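# Move top stock card onto adjacent waste pile

## Task

In the row closest to the viewer, lift the uppermost card from the face-down stock and set it down on the neighbouring waste pile so that it lies on that pile and nothing else. Disturb nothing else. The cards are stiff plywood tiles. At the end the card must stay put without the robot holding it, and anything the robot is still touching must not sink once released; otherwise the task fails. Nothing may be pushed or dropped off the table.

## Robot and tools

Robot: two six-joint arms with parallel-jaw grippers, named left_arm and right_arm. The names are labels, not image sides. Bases in the scene frame: left_arm at (+0.005, +0.368, 0) m, quat_wxyz (+0.999, 0, 0, +0.036); right_arm at (-0.035, -0.323, 0) m, quat_wxyz (+1.000, 0, 0, -0.030).

Scene frame: origin on the tabletop midway between the arms; +x points out across the table, +z up, left_arm on the +y side. All positions are metres, all orientations quaternions written w first. Gripper frame: fingers extend along its +z and close along its y. end_effector_position is the pinch point between closed pads, about 2 cm short of the fingertips; closing pushes the tips roughly 10 mm further along +z. Reported hand positions may be slightly off, worse at long reach.

Row layout (used by both motion tools): 16 numbers. First 8 for left_arm: x, y, z, qw, qx, qy, qz, opening; then the same 8 for right_arm. x, y, z and the quaternion are an absolute target pose of that gripper in the scene frame, not an offset. Opening runs from -1 (closed) to +1 (fully open, 0.084 m). Both arms must always be filled in; to keep an arm still, repeat its last reported pose and desired opening every time.

execute_actions(actions): a list of actions; each action is a list of up to 15 rows, one row per 1/30 s step; short tables repeat their final row until 15 steps pass. An empty list just returns state and images. An action is rejected for both arms if any target lies more than 0.6 m from that gripper's current position along any of its own axes; if the first action fails that check, or any action is malformed, nothing at all runs. Every step, the commanded pose is clipped to within 70 mm and 16 degrees of the measured pose, so far targets take several actions; after an action the arm only continues to its last clipped pose. Position wins over orientation when both cannot be met. Keep sending one fixed quaternion to hold orientation rather than copying the drifting reported one.

move(target, speed, blocking): target is one 16-number row. Each gripper travels in a straight line to its pose; both paths finish together, lasting 0.5 to 10 s (cut off at 10 s). speed is the top path speed in m/s, 0.002 to 0.5, default 0.25; rotation capped at double that in rad/s. Opening is applied at the start. Paths ignore obstacles and the other arm; grippers can lag, wander and overshoot speed, especially with a nearly straight arm. Faster contact and targets set deeper past contact hit and press harder. The result adds a move: line with the ending (done, off_target, moving, held, fault) and active limits (limits=paced: the target was clipped; limits=held: a check blocked steps, after which the arm may jump faster), plus each gripper's distance to its pose. If only one arm is named, the other finished. blocking=false returns after 0.5 s while motion continues; use wait or stop before sending further rows or moves.

wait(seconds): 0 to 10; arms hold their last command; returns early if a running move ends. stop(): brakes a running move; needs room, more at speed; fingers keep moving. zoom_image(camera, region): camera is cam_high, cam_low, cam_left_wrist or cam_right_wrist; region [x0, y0, x1, y1] in pixels, at most 504 by 504, origin top-left. read_manual(section): only licence texts, no motion. finished_scene(scene): pass the current scene number; irreversible, reports success. Replying with no tool call ends everything.

Results: a state line per arm with gripper pose and linear/angular velocities; Hand target lines showing where the controller is heading; grip_measured, the measured finger opening on the command scale; joint positions and joint torques (offset, scaled and noisy, nonzero even in free air); pose unreachable lines when the clearance check altered a command; MOTOR HOT from 65 °C, OVER-TEMPERATURE FAULT at 80 °C (arm braked until cooled). Images arrive from cam_high, cam_low, cam_left_wrist, cam_right_wrist, each 504x504, in that order.

Gripping: to hold, command an opening well under grip_measured; the larger the gap, the firmer the squeeze (about 24 N per pad maximum). Sending back grip_measured still squeezes lightly on parts under about 6 cm wide. Thin parts under about half a millimetre get less force at -1. Fast closing can spike force.

Limits and hazards: joint ranges (rad) waist ±6.283, shoulder ±2.304, elbow -4.224 to 0.061, forearm roll ±6.283, wrist pitch ±2.164, wrist roll ±6.283. Load limits (N m): waist 53.4, shoulder 53.4, elbow 44.5, forearm roll 24, wrist pitch 16.9, wrist roll 16.9, including held weight. Exceeding one triggers a torque fault: the arm backs off, freezes 10 s and drops the rest of the call. Keep the arms from colliding or pressing each other. Avoid dropping, slamming or shoving cards hard, knocking the stock or waste pile, or pushing anything off the table. Occasional external tugs on held parts or pushes on loose ones may occur. The simulation runs while you compose replies, holding the last command. Release the card so it rests on the waste pile by itself and withdraw before finishing.

Each tool is called after "Emit:" as name(argument=value, ...) on one line, values as JSON.

## Session

Emit:
execute_actions(actions=[])

Scene clock: 0.00 s.
left_arm: end_effector_position=(+0.8357, +0.0526, +0.1177) grip_measured=+1.00 end_effector_quat_wxyz=(+0.048, +0.560, +0.732, +0.384) end_effector_velocity=(+0.000, +0.000, +0.001) end_effector_angular_velocity=(-0.001, -0.001, +0.000) | right_arm: end_effector_position=(+0.0851, -0.3204, +0.2185) grip_measured=-1.00 end_effector_quat_wxyz=(+0.087, +0.899, +0.418, -0.099) end_effector_velocity=(+0.001, -0.000, +0.000) end_effector_angular_velocity=(-0.000, -0.003, +0.002)
Joint positions: left_arm=[-0.628 -1.546 -2.589  0.925 -1.06  -2.876  0.084] | right_arm=[ 0.459  0.655 -0.072 -0.226 -0.932 -0.318  0.   ]
Joint velocities: left_arm=[ 0.     0.002  0.001 -0.     0.001 -0.    -0.   ] | right_arm=[ 0.     0.    -0.    -0.003  0.002  0.001 -0.   ]
Joint torques (N m, as the arm reports them, + toward a larger angle): no reading
Hand target (left_arm): +0.836, +0.053, +0.118; +0.048, +0.560, +0.732, +0.384
Hand target (right_arm): +0.085, -0.320, +0.218; +0.087, +0.899, +0.418, -0.099

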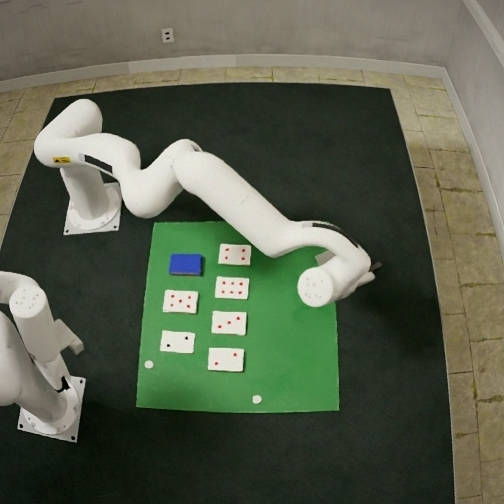

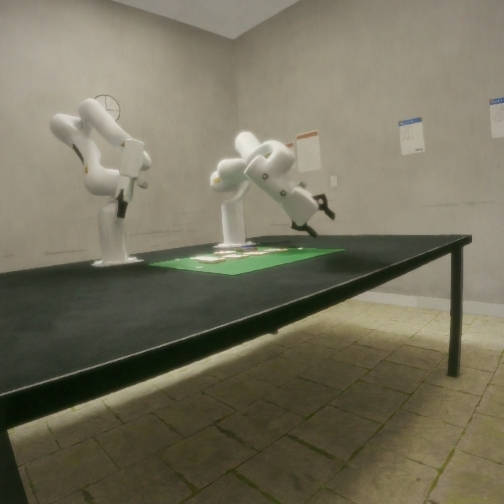

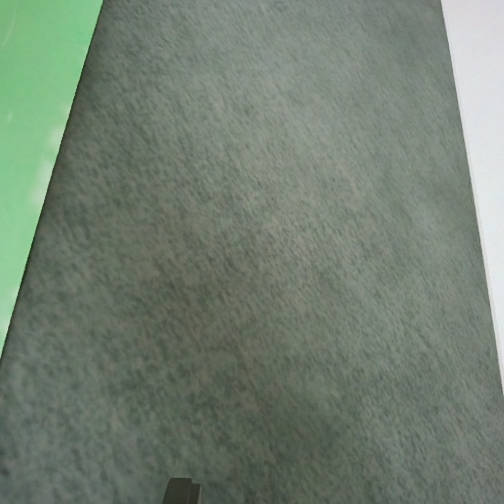

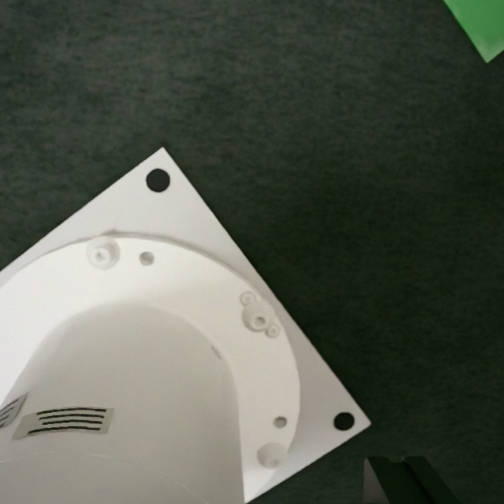

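Emit:
zoom_image(camera="cam_high", region=[120, 210, 360, 420])

Emit:
zoom_image(camera="cam_low", region=[130, 200, 370, 300])

Region (120, 210, 360, 420) of cam_high's 504x504 image, scaled by 2.100, with more detail than that image has; it fills the top 441 rows of this view, and the rest is white.

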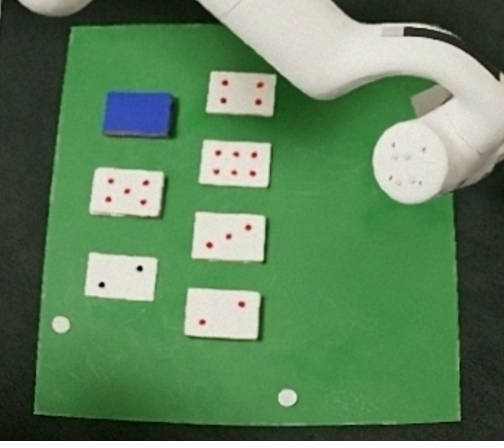

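Region (130, 200, 370, 300) of cam_low's 504x504 image, scaled by 2.100, with more detail than that image has; it fills the top 210 rows of this view, and the rest is white.

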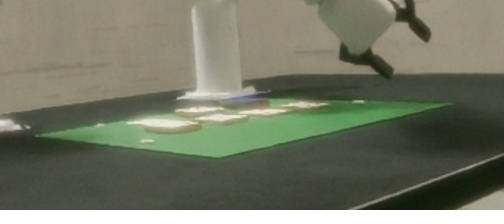

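Emit:
move(target=[0.40,0.14,0.25,0,0,1,0,1, 0.0851,-0.3204,0.2185,0.087,0.899,0.418,-0.099,-1], speed=0.3)

Scene clock: 4.47 s.
left_arm: end_effector_position=(+0.4007, +0.1386, +0.2496) grip_measured=+1.00 end_effector_quat_wxyz=(+0.001, +0.000, +1.000, -0.000) end_effector_velocity=(-0.001, -0.000, +0.001) end_effector_angular_velocity=(-0.004, -0.000, +0.001) | right_arm: end_effector_position=(+0.0851, -0.3204, +0.2185) grip_measured=-1.00 end_effector_quat_wxyz=(+0.087, +0.899, +0.418, -0.099) end_effector_velocity=(-0.000, -0.000, -0.000) end_effector_angular_velocity=(-0.000, +0.001, +0.000)
Joint positions: left_arm=[-0.597 -0.211 -0.853  0.001 -0.641 -3.666  0.084] | right_arm=[ 0.458  0.654 -0.072 -0.226 -0.932 -0.319  0.   ]
Joint velocities: left_arm=[-0.     0.005  0.004 -0.005  0.     0.002 -0.   ] | right_arm=[-0.001 -0.001  0.001 -0.     0.001 -0.001  0.   ]
Joint torques (N m, as the arm reports them, + toward a larger angle): left_arm=[ -0.38  35.45 -16.72   1.87  -0.51  -0.33] | right_arm=[  2.85  -2.55 -30.86   0.82  -0.38  -0.24]
Hand target (left_arm): +0.401, +0.139, +0.250; +0.001, +0.000, +1.000, -0.000
Hand target (right_arm): +0.085, -0.320, +0.218; +0.087, +0.899, +0.418, -0.099
Off the commanded pose (left_arm): 0.002 m, 0 deg.
Off the commanded pose (right_arm): 0.000 m, 0 deg.
move: done

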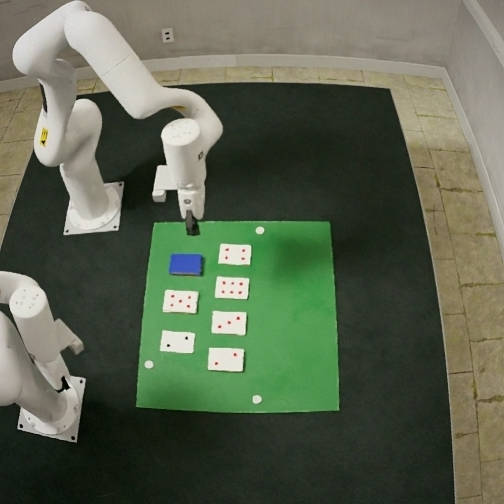

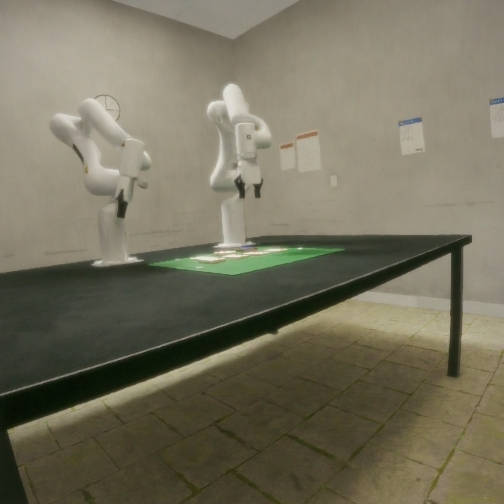

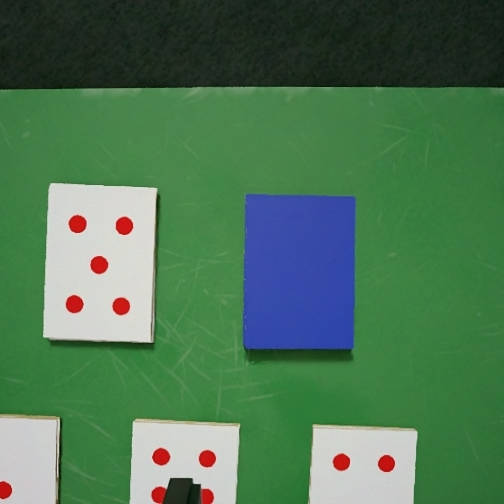

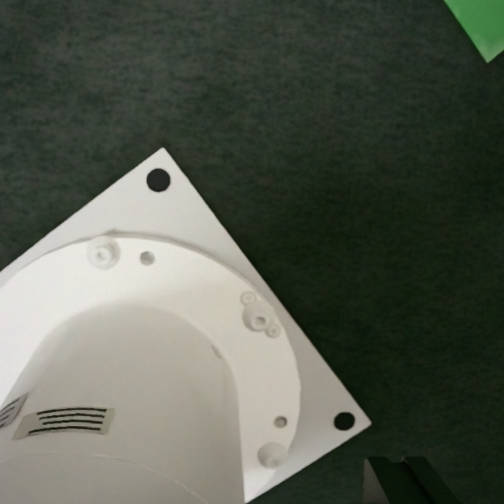

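Emit:
zoom_image(camera="cam_left_wrist", region=[30, 170, 380, 370])

Emit:
zoom_image(camera="cam_high", region=[155, 240, 255, 320])

Emit:
zoom_image(camera="cam_low", region=[180, 235, 300, 275])

Region (30, 170, 380, 370) of cam_left_wrist's 504x504 image, scaled by 1.440, with more detail than that image has; it fills the top 288 rows of this view, and the rest is white.

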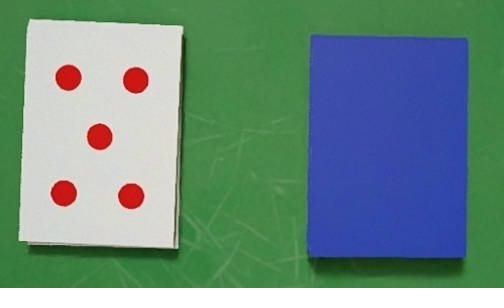

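Region (155, 240, 255, 320) of cam_high's 504x504 image, scaled by 5.040, with more detail than that image has; it fills the top 403 rows of this view, and the rest is white.

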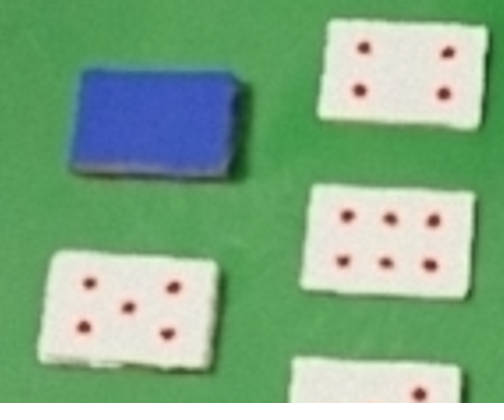

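Region (180, 235, 300, 275) of cam_low's 504x504 image, scaled by 4.200, with more detail than that image has.

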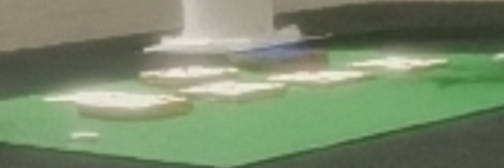

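Emit:
move(target=[0.3435,0.134,0.085,0,0,1,0,0.7, 0.218,-0.037,0.053,0.2055,-0.78,-0.322,-0.496,-1], speed=0.2)

Scene clock: 12.67 s.
left_arm: end_effector_position=(+0.3439, +0.1336, +0.0845) grip_measured=+0.70 end_effector_quat_wxyz=(+0.000, -0.000, +1.000, +0.000) end_effector_velocity=(-0.001, +0.000, -0.001) end_effector_angular_velocity=(+0.002, +0.003, +0.001) | right_arm: end_effector_position=(+0.2188, -0.0368, +0.0537) grip_measured=-1.00 end_effector_quat_wxyz=(-0.208, +0.780, +0.321, +0.495) end_effector_velocity=(-0.000, +0.000, -0.001) end_effector_angular_velocity=(+0.003, -0.002, -0.000)
Joint positions: left_arm=[-0.677 -0.463 -0.679  0.002 -0.216 -3.748  0.073] | right_arm=[ 0.987 -0.99  -0.279  0.13   1.838  0.1    0.   ]
Joint velocities: left_arm=[ 0.    -0.002 -0.    -0.    -0.002 -0.     0.   ] | right_arm=[ 0.001 -0.007 -0.003  0.002  0.008  0.002  0.   ]
Joint torques (N m, as the arm reports them, + toward a larger angle): left_arm=[ -0.24  40.19 -11.64   1.31  -0.62  -0.53] | right_arm=[ 4.07 25.69  2.81  0.34  1.63 -0.54]
Hand target (left_arm): +0.344, +0.134, +0.085; +0.000, -0.000, +1.000, +0.000
Hand target (right_arm): +0.219, -0.037, +0.054; -0.208, +0.780, +0.321, +0.495
Off the commanded pose (left_arm): 0.001 m, 0 deg.
Off the commanded pose (right_arm): 0.001 m, 0 deg.
move: done; limits=paced,held; held on 14 of 164 steps (right_arm)
pose unreachable (right arm): on one or more control steps of this call, first in action 0 (counted from 0), this arm could not follow its commanded pose, so it was not sent that pose on those steps. It may still have moved: this result reports where it is.
cause: the commanded pose would bring two parts of the arm too close to each other (joints 2 (shoulder) to 5 (wrist pitch) lie between them).

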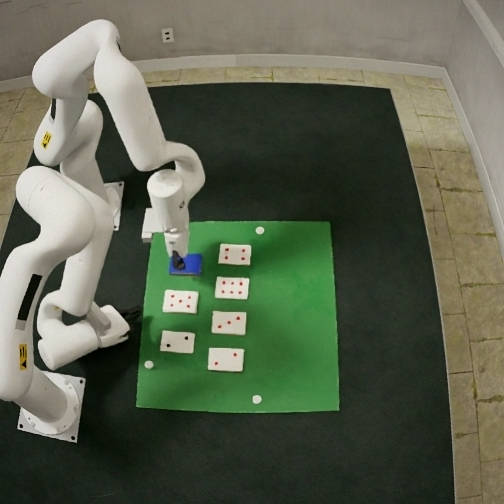

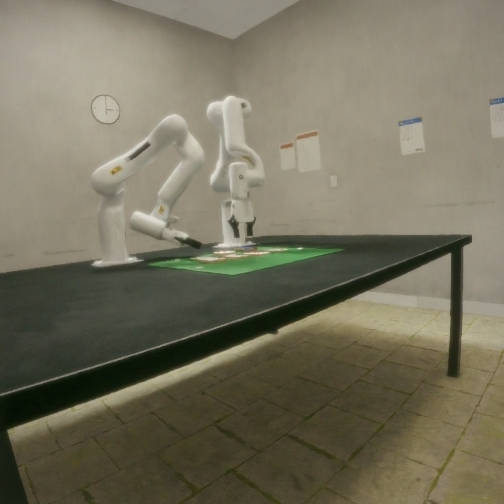

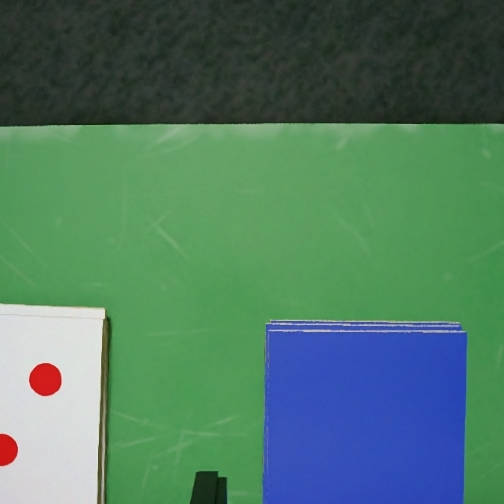

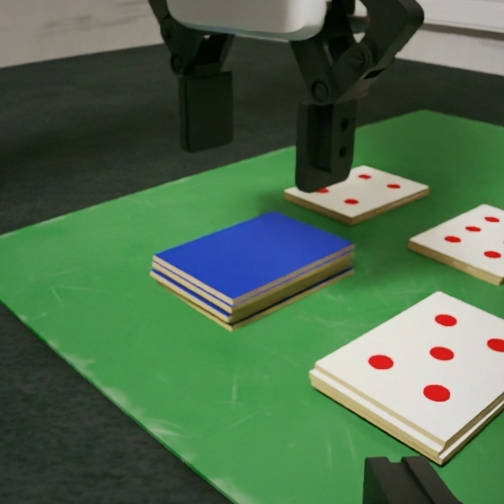

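Emit:
zoom_image(camera="cam_right_wrist", region=[130, 190, 380, 350])

Emit:
zoom_image(camera="cam_left_wrist", region=[180, 290, 504, 504])

Region (130, 190, 380, 350) of cam_right_wrist's 504x504 image, scaled by 2.016, with more detail than that image has; it fills the top 323 rows of this view, and the rest is white.

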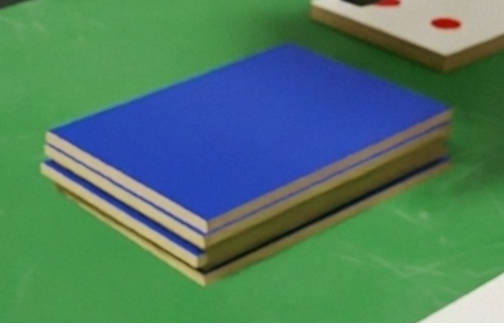

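Region (180, 290, 504, 504) of cam_left_wrist's 504x504 image, scaled by 1.556, with more detail than that image has; it fills the top 333 rows of this view, and the rest is white.

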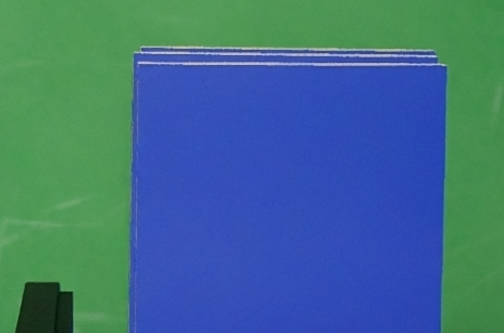

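Emit:
move(target=[0.345,0.142,0.042,0,0,1,0,0.7, 0.218,-0.037,0.053,0.2055,-0.78,-0.322,-0.496,-1], speed=0.08)

Emit:
zoom_image(camera="cam_right_wrist", region=[120, 100, 400, 350])

Scene clock: 14.67 s.
left_arm: end_effector_position=(+0.3452, +0.1419, +0.0420) grip_measured=+0.70 end_effector_quat_wxyz=(+0.000, -0.000, +1.000, +0.000) end_effector_velocity=(+0.001, -0.000, +0.000) end_effector_angular_velocity=(-0.001, -0.001, +0.000) | right_arm: end_effector_position=(+0.2180, -0.0370, +0.0530) grip_measured=-1.00 end_effector_quat_wxyz=(-0.205, +0.780, +0.322, +0.496) end_effector_velocity=(+0.000, +0.000, +0.001) end_effector_angular_velocity=(+0.001, -0.001, -0.000)
Joint positions: left_arm=[-0.658 -0.569 -0.684  0.002 -0.115 -3.73   0.073] | right_arm=[ 0.995 -0.994 -0.28   0.141  1.84   0.103  0.   ]
Joint velocities: left_arm=[ 0.    -0.001 -0.001 -0.003  0.     0.003  0.   ] | right_arm=[0.    0.001 0.    0.001 0.001 0.    0.   ]
Joint torques (N m, as the arm reports them, + toward a larger angle): left_arm=[  2.54  43.03 -10.29   1.19  -0.65  -0.41] | right_arm=[ 1.8  21.53  1.96  0.38  1.8  -0.39]
Hand target (left_arm): +0.345, +0.142, +0.042; +0.000, -0.000, +1.000, +0.000
Hand target (right_arm): +0.218, -0.037, +0.053; -0.205, +0.780, +0.322, +0.496
Off the commanded pose (left_arm): 0.000 m, 0 deg.
Off the commanded pose (right_arm): 0.000 m, 0 deg.
move: done

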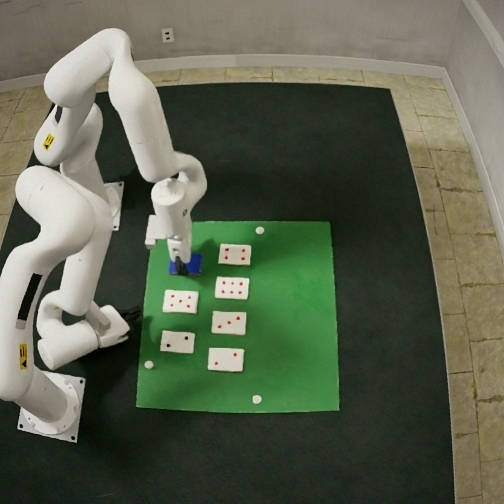

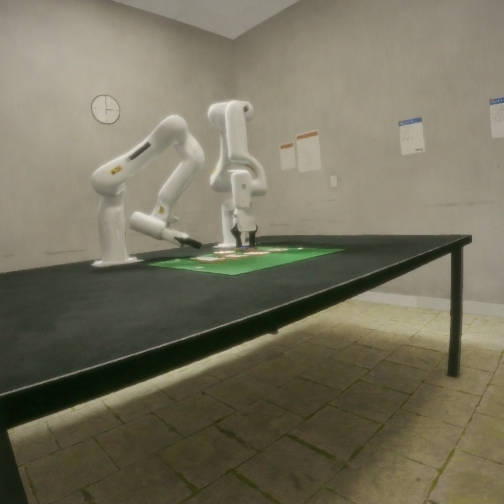

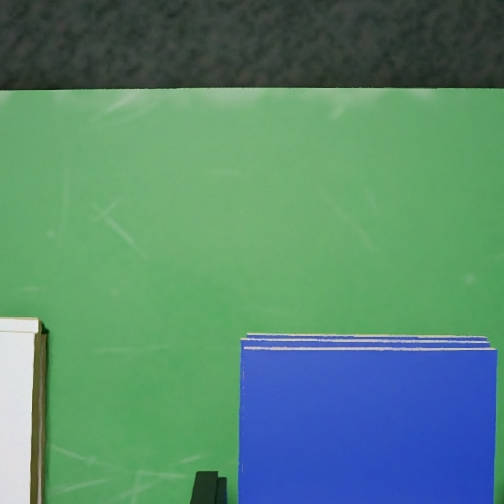

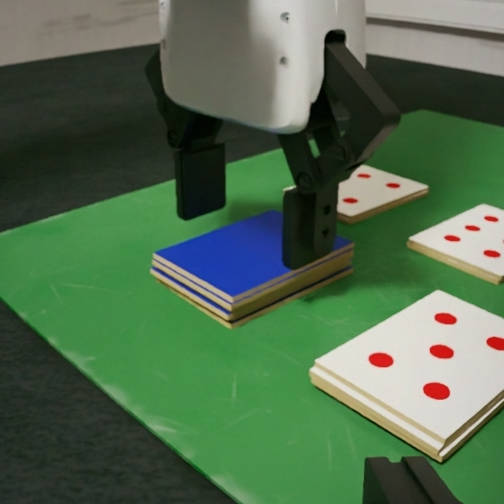

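Region (120, 100, 400, 350) of cam_right_wrist's 504x504 image, scaled by 1.800, with more detail than that image has; it fills the top 450 rows of this view, and the rest is white.

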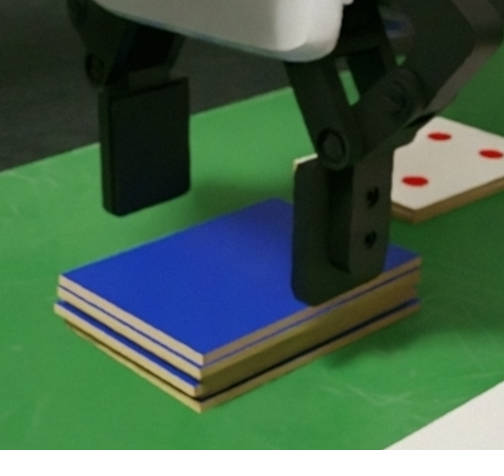

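Emit:
move(target=[0.345,0.155,0.040,0,0,1,0,0.7, 0.218,-0.037,0.053,0.2055,-0.78,-0.322,-0.496,-1], speed=0.03)

Emit:
move(target=[0.345,0.155,0.031,0,0,1,0,0.7, 0.218,-0.037,0.053,0.2055,-0.78,-0.322,-0.496,-1], speed=0.008)

Emit:
zoom_image(camera="cam_right_wrist", region=[120, 100, 400, 350])

Scene clock: 15.80 s.
left_arm: end_effector_position=(+0.3450, +0.1550, +0.0400) grip_measured=+0.70 end_effector_quat_wxyz=(+0.000, +0.000, +1.000, +0.000) end_effector_velocity=(-0.000, +0.001, -0.001) end_effector_angular_velocity=(+0.001, +0.002, -0.001) | right_arm: end_effector_position=(+0.2180, -0.0370, +0.0530) grip_measured=-1.00 end_effector_quat_wxyz=(-0.205, +0.780, +0.322, +0.496) end_effector_velocity=(-0.000, -0.000, -0.001) end_effector_angular_velocity=(-0.000, +0.002, -0.001)
Joint positions: left_arm=[-0.631 -0.566 -0.666  0.003 -0.101 -3.703  0.073] | right_arm=[ 0.995 -0.994 -0.28   0.141  1.84   0.103  0.   ]
Joint velocities: left_arm=[ 0.003 -0.001  0.001 -0.008 -0.     0.011  0.   ] | right_arm=[-0.    -0.002 -0.    -0.    -0.     0.001  0.   ]
Joint torques (N m, as the arm reports them, + toward a larger angle): left_arm=[ 2.07 41.55 -9.93  1.48 -0.78 -0.4 ] | right_arm=[ 3.96 22.72  3.73  0.34  1.99 -0.35]
Hand target (left_arm): +0.345, +0.155, +0.040; +0.000, -0.000, +1.000, +0.000
Hand target (right_arm): +0.218, -0.037, +0.053; -0.205, +0.780, +0.322, +0.496
Off the commanded pose (left_arm): 0.000 m, 0 deg.
Off the commanded pose (right_arm): 0.000 m, 0 deg.
move: done

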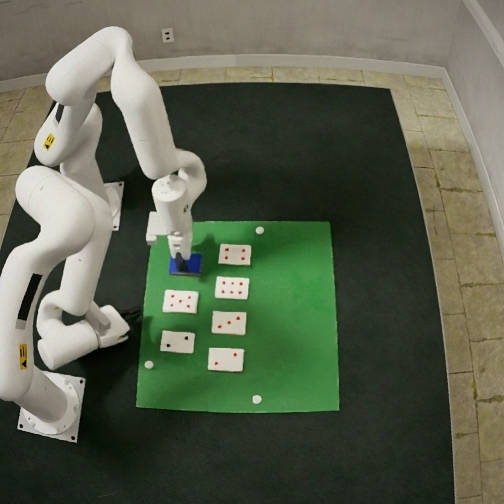

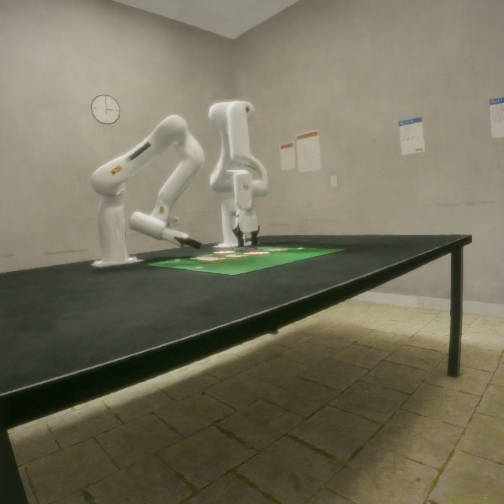

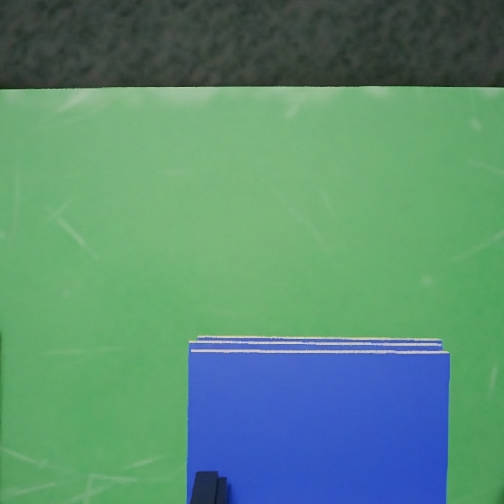

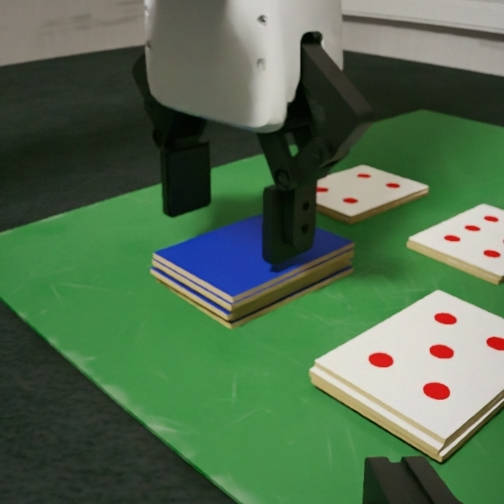

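Scene clock: 17.13 s.
left_arm: end_effector_position=(+0.3456, +0.1544, +0.0321) grip_measured=+0.72 end_effector_quat_wxyz=(+0.001, +0.001, +1.000, -0.000) end_effector_velocity=(+0.000, +0.000, -0.000) end_effector_angular_velocity=(-0.003, -0.005, +0.003) | right_arm: end_effector_position=(+0.2180, -0.0370, +0.0530) grip_measured=-1.00 end_effector_quat_wxyz=(-0.205, +0.780, +0.322, +0.496) end_effector_velocity=(+0.001, -0.000, +0.000) end_effector_angular_velocity=(-0.000, -0.001, -0.003)
Joint positions: left_arm=[-0.632 -0.588 -0.672  0.001 -0.083 -3.7    0.073] | right_arm=[ 0.995 -0.994 -0.28   0.141  1.84   0.103  0.   ]
Joint velocities: left_arm=[ 0.001  0.001  0.003 -0.001  0.008 -0.001  0.   ] | right_arm=[-0.001  0.001 -0.     0.003 -0.001  0.001  0.   ]
Joint torques (N m, as the arm reports them, + toward a larger angle): left_arm=[ 6.78  7.35 -6.5   1.16  2.57 -2.01] | right_arm=[ 3.54 23.42  2.76 -0.76  1.79 -0.35]
Hand target (left_arm): +0.345, +0.155, +0.031; +0.000, -0.000, +1.000, +0.000
Hand target (right_arm): +0.218, -0.037, +0.053; -0.205, +0.780, +0.322, +0.496
Off the commanded pose (left_arm): 0.001 m, 0 deg.
Off the commanded pose (right_arm): 0.000 m, 0 deg.
move: done

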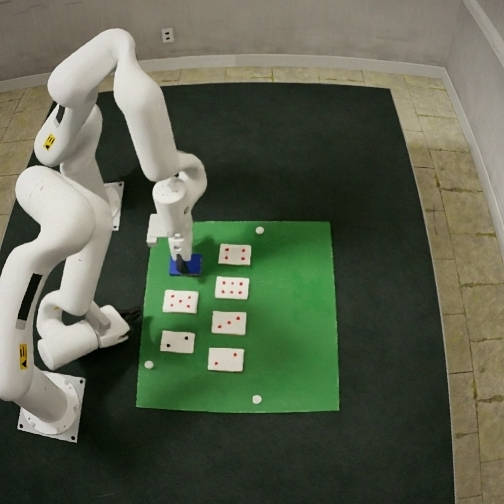

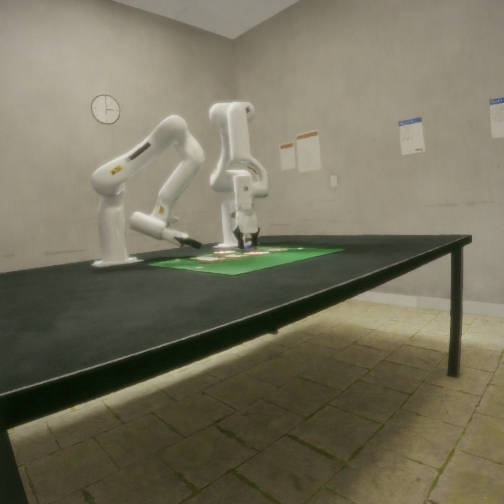

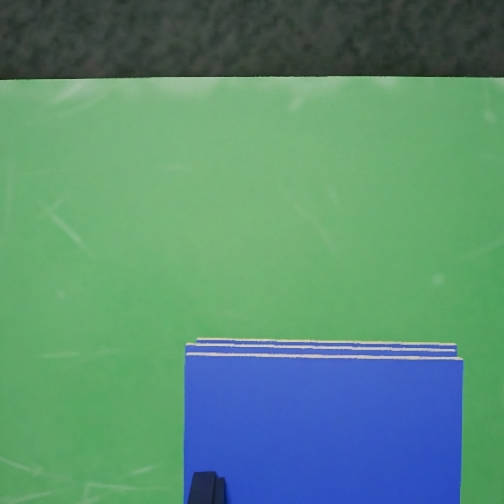

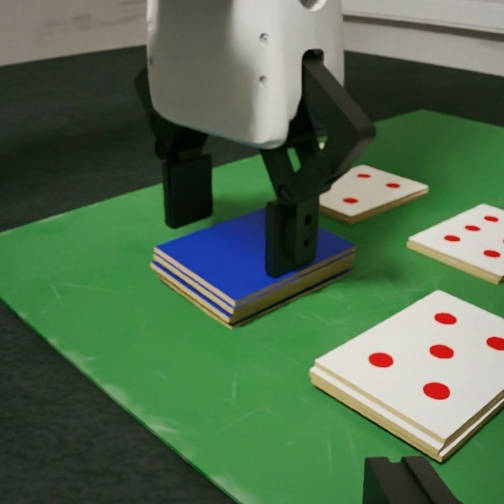

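Region (120, 100, 400, 350) of cam_right_wrist's 504x504 image, scaled by 1.800, with more detail than that image has; it fills the top 450 rows of this view, and the rest is white.

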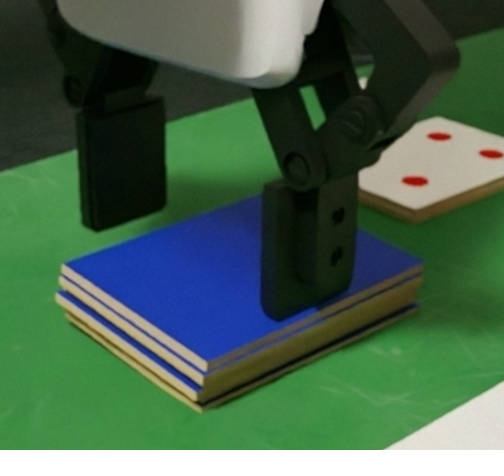

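Emit:
execute_actions(actions=[[[0.345,0.155,0.034,0,0,1,0,0.7, 0.218,-0.037,0.053,0.2055,-0.78,-0.322,-0.496,-1],[0.345,0.155,0.035,0,0,1,0,0.7, 0.218,-0.037,0.053,0.2055,-0.78,-0.322,-0.496,-1],[0.345,0.155,0.036,0,0,1,0,0.7, 0.218,-0.037,0.053,0.2055,-0.78,-0.322,-0.496,-1],[0.345,0.155,0.037,0,0,1,0,0.7, 0.218,-0.037,0.053,0.2055,-0.78,-0.322,-0.496,-1],[0.345,0.154,0.037,0,0,1,0,0.7, 0.218,-0.037,0.053,0.2055,-0.78,-0.322,-0.496,-1],[0.345,0.152,0.037,0,0,1,0,0.7, 0.218,-0.037,0.053,0.2055,-0.78,-0.322,-0.496,-1],[0.345,0.150,0.037,0,0,1,0,0.7, 0.218,-0.037,0.053,0.2055,-0.78,-0.322,-0.496,-1],[0.345,0.148,0.037,0,0,1,0,0.7, 0.218,-0.037,0.053,0.2055,-0.78,-0.322,-0.496,-1],[0.345,0.146,0.037,0,0,1,0,0.7, 0.218,-0.037,0.053,0.2055,-0.78,-0.322,-0.496,-1],[0.345,0.144,0.037,0,0,1,0,0.7, 0.218,-0.037,0.053,0.2055,-0.78,-0.322,-0.496,-1],[0.345,0.1425,0.037,0,0,1,0,0.7, 0.218,-0.037,0.053,0.2055,-0.78,-0.322,-0.496,-1],[0.345,0.1417,0.037,0,0,1,0,0.7, 0.218,-0.037,0.053,0.2055,-0.78,-0.322,-0.496,-1]],[[0.345,0.1417,0.036,0,0,1,0,0.7, 0.218,-0.037,0.053,0.2055,-0.78,-0.322,-0.496,-1],[0.345,0.1417,0.035,0,0,1,0,0.7, 0.218,-0.037,0.053,0.2055,-0.78,-0.322,-0.496,-1],[0.345,0.1417,0.034,0,0,1,0,0.7, 0.218,-0.037,0.053,0.2055,-0.78,-0.322,-0.496,-1],[0.345,0.1417,0.033,0,0,1,0,0.7, 0.218,-0.037,0.053,0.2055,-0.78,-0.322,-0.496,-1],[0.345,0.1417,0.0322,0,0,1,0,0.7, 0.218,-0.037,0.053,0.2055,-0.78,-0.322,-0.496,-1],[0.345,0.1417,0.0315,0,0,1,0,0.7, 0.218,-0.037,0.053,0.2055,-0.78,-0.322,-0.496,-1],[0.345,0.1417,0.031,0,0,1,0,0.7, 0.218,-0.037,0.053,0.2055,-0.78,-0.322,-0.496,-1],[0.345,0.1417,0.0305,0,0,1,0,0.7, 0.218,-0.037,0.053,0.2055,-0.78,-0.322,-0.496,-1]]])

Emit:
zoom_image(camera="cam_right_wrist", region=[120, 100, 400, 350])

Scene clock: 19.23 s.
left_arm: end_effector_position=(+0.3450, +0.1417, +0.0306) grip_measured=+0.70 end_effector_quat_wxyz=(-0.000, -0.000, +1.000, -0.000) end_effector_velocity=(+0.001, -0.001, -0.000) end_effector_angular_velocity=(-0.000, -0.001, -0.001) | right_arm: end_effector_position=(+0.2180, -0.0370, +0.0530) grip_measured=-1.00 end_effector_quat_wxyz=(-0.205, +0.780, +0.322, +0.496) end_effector_velocity=(-0.000, -0.000, -0.001) end_effector_angular_velocity=(-0.002, +0.002, +0.000)
Joint positions: left_arm=[-0.659 -0.601 -0.691 -0.    -0.09  -3.727  0.073] | right_arm=[ 0.995 -0.994 -0.28   0.141  1.84   0.103  0.   ]
Joint velocities: left_arm=[-0.001 -0.002 -0.002  0.003  0.001 -0.003  0.   ] | right_arm=[ 0.    -0.002  0.    -0.    -0.     0.     0.   ]
Joint torques (N m, as the arm reports them, + toward a larger angle): left_arm=[ 1.43 45.12 -9.13  1.14 -0.4  -0.68] | right_arm=[ 3.8  23.79  2.7   1.17  1.74 -0.41]
Hand target (left_arm): +0.345, +0.142, +0.030; -0.000, -0.000, +1.000, -0.000
Hand target (right_arm): +0.218, -0.037, +0.053; -0.205, +0.780, +0.322, +0.496
Off the commanded pose (left_arm): 0.000 m, 0 deg.
Off the commanded pose (right_arm): 0.000 m, 0 deg.

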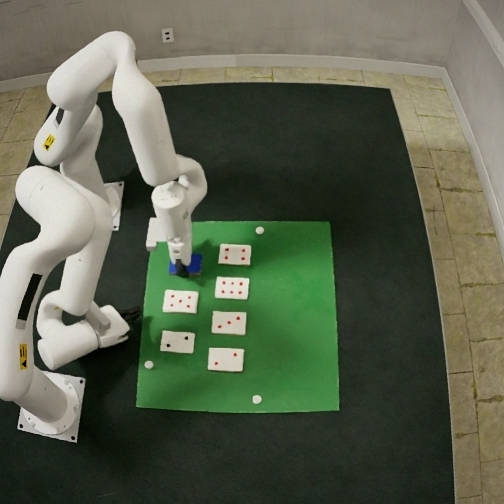

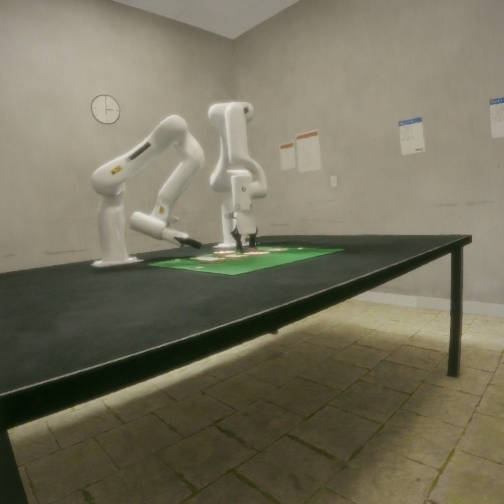

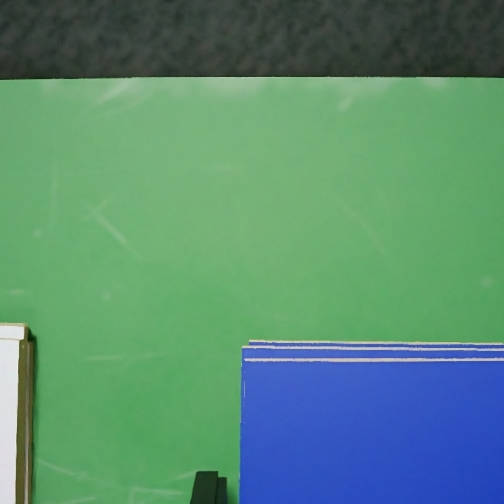

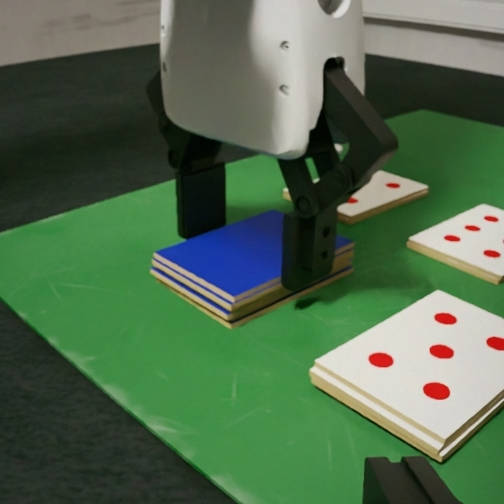

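Region (120, 100, 400, 350) of cam_right_wrist's 504x504 image, scaled by 1.800, with more detail than that image has; it fills the top 450 rows of this view, and the rest is white.

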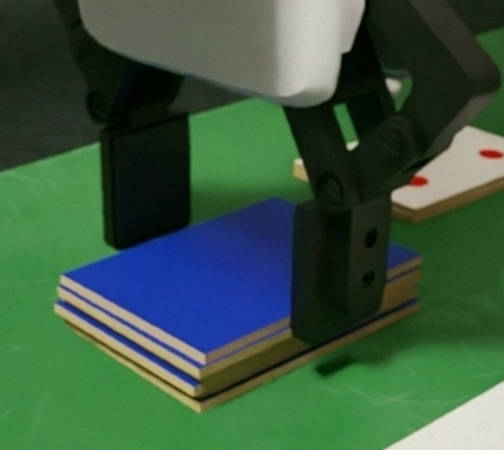

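Emit:
execute_actions(actions=[[[0.345,0.1417,0.0305,0,0,1,0,0.67, 0.218,-0.037,0.053,0.2055,-0.78,-0.322,-0.496,-1],[0.345,0.1417,0.0305,0,0,1,0,0.64, 0.218,-0.037,0.053,0.2055,-0.78,-0.322,-0.496,-1],[0.345,0.1417,0.0305,0,0,1,0,0.61, 0.218,-0.037,0.053,0.2055,-0.78,-0.322,-0.496,-1],[0.345,0.1417,0.0305,0,0,1,0,0.58, 0.218,-0.037,0.053,0.2055,-0.78,-0.322,-0.496,-1],[0.345,0.1417,0.0305,0,0,1,0,0.55, 0.218,-0.037,0.053,0.2055,-0.78,-0.322,-0.496,-1],[0.345,0.1417,0.0305,0,0,1,0,0.52, 0.218,-0.037,0.053,0.2055,-0.78,-0.322,-0.496,-1],[0.345,0.1417,0.0305,0,0,1,0,0.49, 0.218,-0.037,0.053,0.2055,-0.78,-0.322,-0.496,-1],[0.345,0.1417,0.0305,0,0,1,0,0.46, 0.218,-0.037,0.053,0.2055,-0.78,-0.322,-0.496,-1],[0.345,0.1417,0.0305,0,0,1,0,0.43, 0.218,-0.037,0.053,0.2055,-0.78,-0.322,-0.496,-1],[0.345,0.1417,0.0305,0,0,1,0,0.40, 0.218,-0.037,0.053,0.2055,-0.78,-0.322,-0.496,-1],[0.345,0.1417,0.0305,0,0,1,0,0.36, 0.218,-0.037,0.053,0.2055,-0.78,-0.322,-0.496,-1],[0.345,0.1417,0.0305,0,0,1,0,0.32, 0.218,-0.037,0.053,0.2055,-0.78,-0.322,-0.496,-1],[0.345,0.1417,0.0305,0,0,1,0,0.28, 0.218,-0.037,0.053,0.2055,-0.78,-0.322,-0.496,-1],[0.345,0.1417,0.0305,0,0,1,0,0.24, 0.218,-0.037,0.053,0.2055,-0.78,-0.322,-0.496,-1],[0.345,0.1417,0.0305,0,0,1,0,0.2, 0.218,-0.037,0.053,0.2055,-0.78,-0.322,-0.496,-1]]])

Emit:
zoom_image(camera="cam_right_wrist", region=[120, 100, 400, 350])

Scene clock: 20.20 s.
left_arm: end_effector_position=(+0.3450, +0.1417, +0.0306) grip_measured=+0.47 end_effector_quat_wxyz=(-0.000, +0.000, +1.000, +0.000) end_effector_velocity=(+0.000, -0.000, -0.000) end_effector_angular_velocity=(-0.000, -0.000, -0.000) | right_arm: end_effector_position=(+0.2180, -0.0370, +0.0530) grip_measured=-1.00 end_effector_quat_wxyz=(-0.205, +0.780, +0.322, +0.496) end_effector_velocity=(-0.000, +0.001, +0.001) end_effector_angular_velocity=(+0.002, +0.000, +0.002)
Joint positions: left_arm=[-0.659 -0.601 -0.691  0.    -0.091 -3.728  0.064] | right_arm=[ 0.995 -0.994 -0.28   0.141  1.84   0.103  0.   ]
Joint velocities: left_arm=[-0.    -0.001 -0.001  0.     0.    -0.     0.   ] | right_arm=[-0.     0.002  0.    -0.003  0.    -0.     0.   ]
Joint torques (N m, as the arm reports them, + toward a larger angle): left_arm=[ 1.1  41.47 -9.2   1.79 -0.34 -0.6 ] | right_arm=[ 2.68 23.39  2.36 -0.38  1.76 -0.17]
Hand target (left_arm): +0.345, +0.142, +0.030; -0.000, +0.000, +1.000, +0.000
Hand target (right_arm): +0.218, -0.037, +0.053; -0.205, +0.780, +0.322, +0.496
Off the commanded pose (left_arm): 0.000 m, 0 deg.
Off the commanded pose (right_arm): 0.000 m, 0 deg.

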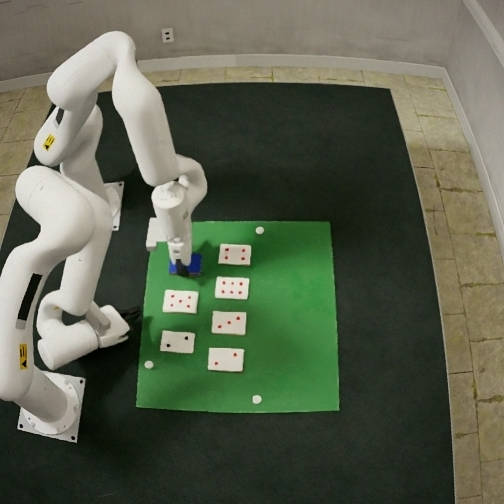

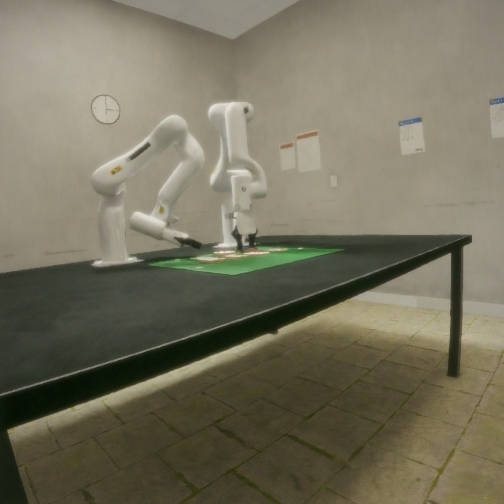

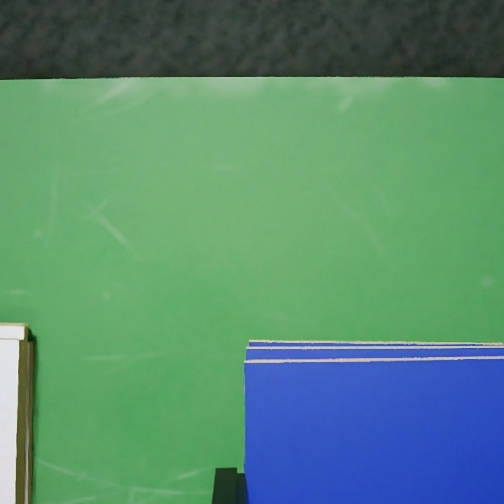

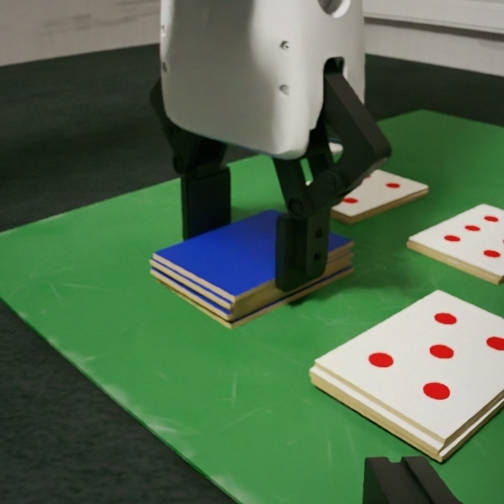

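Region (120, 100, 400, 350) of cam_right_wrist's 504x504 image, scaled by 1.800, with more detail than that image has; it fills the top 450 rows of this view, and the rest is white.

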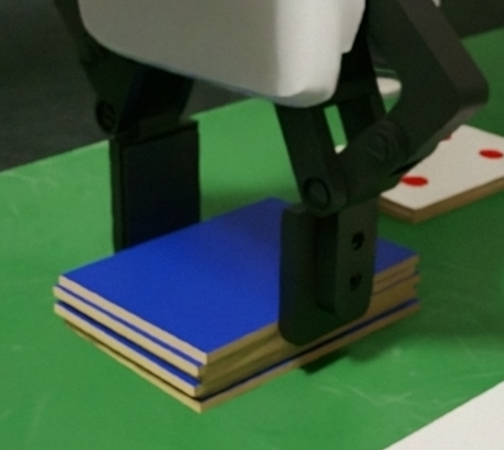

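Emit:
move(target=[0.345,0.1417,0.045,0,0,1,0,0.2, 0.218,-0.037,0.053,0.2055,-0.78,-0.322,-0.496,-1], speed=0.02)

Emit:
zoom_image(camera="cam_right_wrist", region=[120, 100, 400, 350])

Scene clock: 21.30 s.
left_arm: end_effector_position=(+0.3450, +0.1417, +0.0450) grip_measured=+0.47 end_effector_quat_wxyz=(-0.000, +0.000, +1.000, -0.000) end_effector_velocity=(-0.000, -0.000, +0.001) end_effector_angular_velocity=(+0.000, +0.000, -0.001) | right_arm: end_effector_position=(+0.2180, -0.0370, +0.0530) grip_measured=-1.00 end_effector_quat_wxyz=(-0.205, +0.780, +0.322, +0.496) end_effector_velocity=(-0.000, +0.000, -0.000) end_effector_angular_velocity=(+0.000, +0.000, +0.000)
Joint positions: left_arm=[-0.659 -0.562 -0.683 -0.    -0.122 -3.727  0.064] | right_arm=[ 0.995 -0.994 -0.28   0.141  1.84   0.103  0.   ]
Joint velocities: left_arm=[-0.001  0.002  0.    -0.    -0.002  0.     0.   ] | right_arm=[ 0.    -0.    -0.001 -0.    -0.     0.     0.   ]
Joint torques (N m, as the arm reports them, + toward a larger angle): left_arm=[  0.44  40.24 -10.53   1.39  -0.49  -0.45] | right_arm=[ 1.87 23.91  2.54  0.33  1.85 -0.57]
Hand target (left_arm): +0.345, +0.142, +0.045; -0.000, +0.000, +1.000, -0.000
Hand target (right_arm): +0.218, -0.037, +0.053; -0.205, +0.780, +0.322, +0.496
Off the commanded pose (left_arm): 0.000 m, 0 deg.
Off the commanded pose (right_arm): 0.000 m, 0 deg.
move: done

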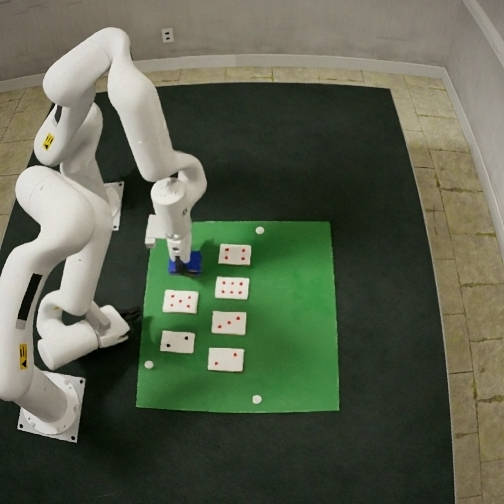

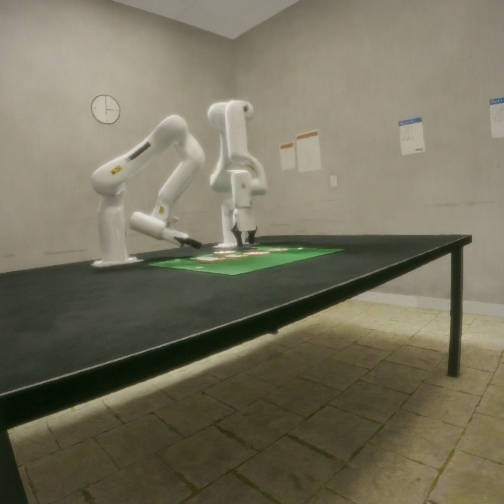

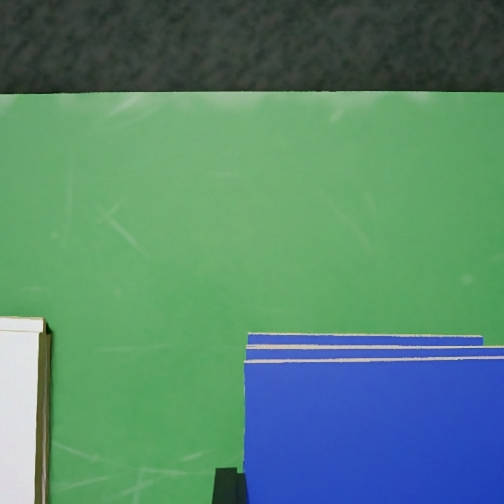

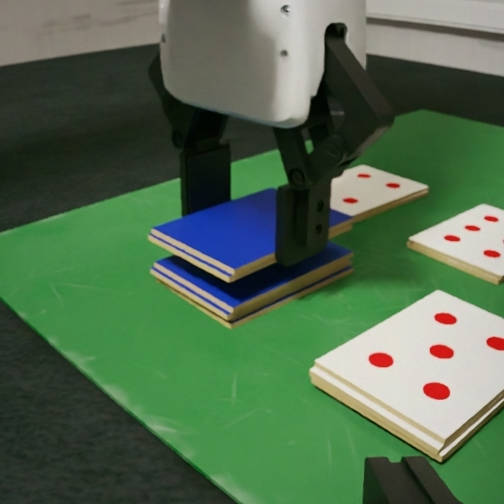

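Region (120, 100, 400, 350) of cam_right_wrist's 504x504 image, scaled by 1.800, with more detail than that image has; it fills the top 450 rows of this view, and the rest is white.

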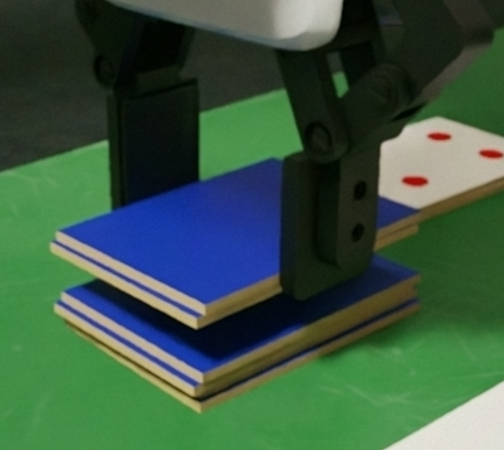

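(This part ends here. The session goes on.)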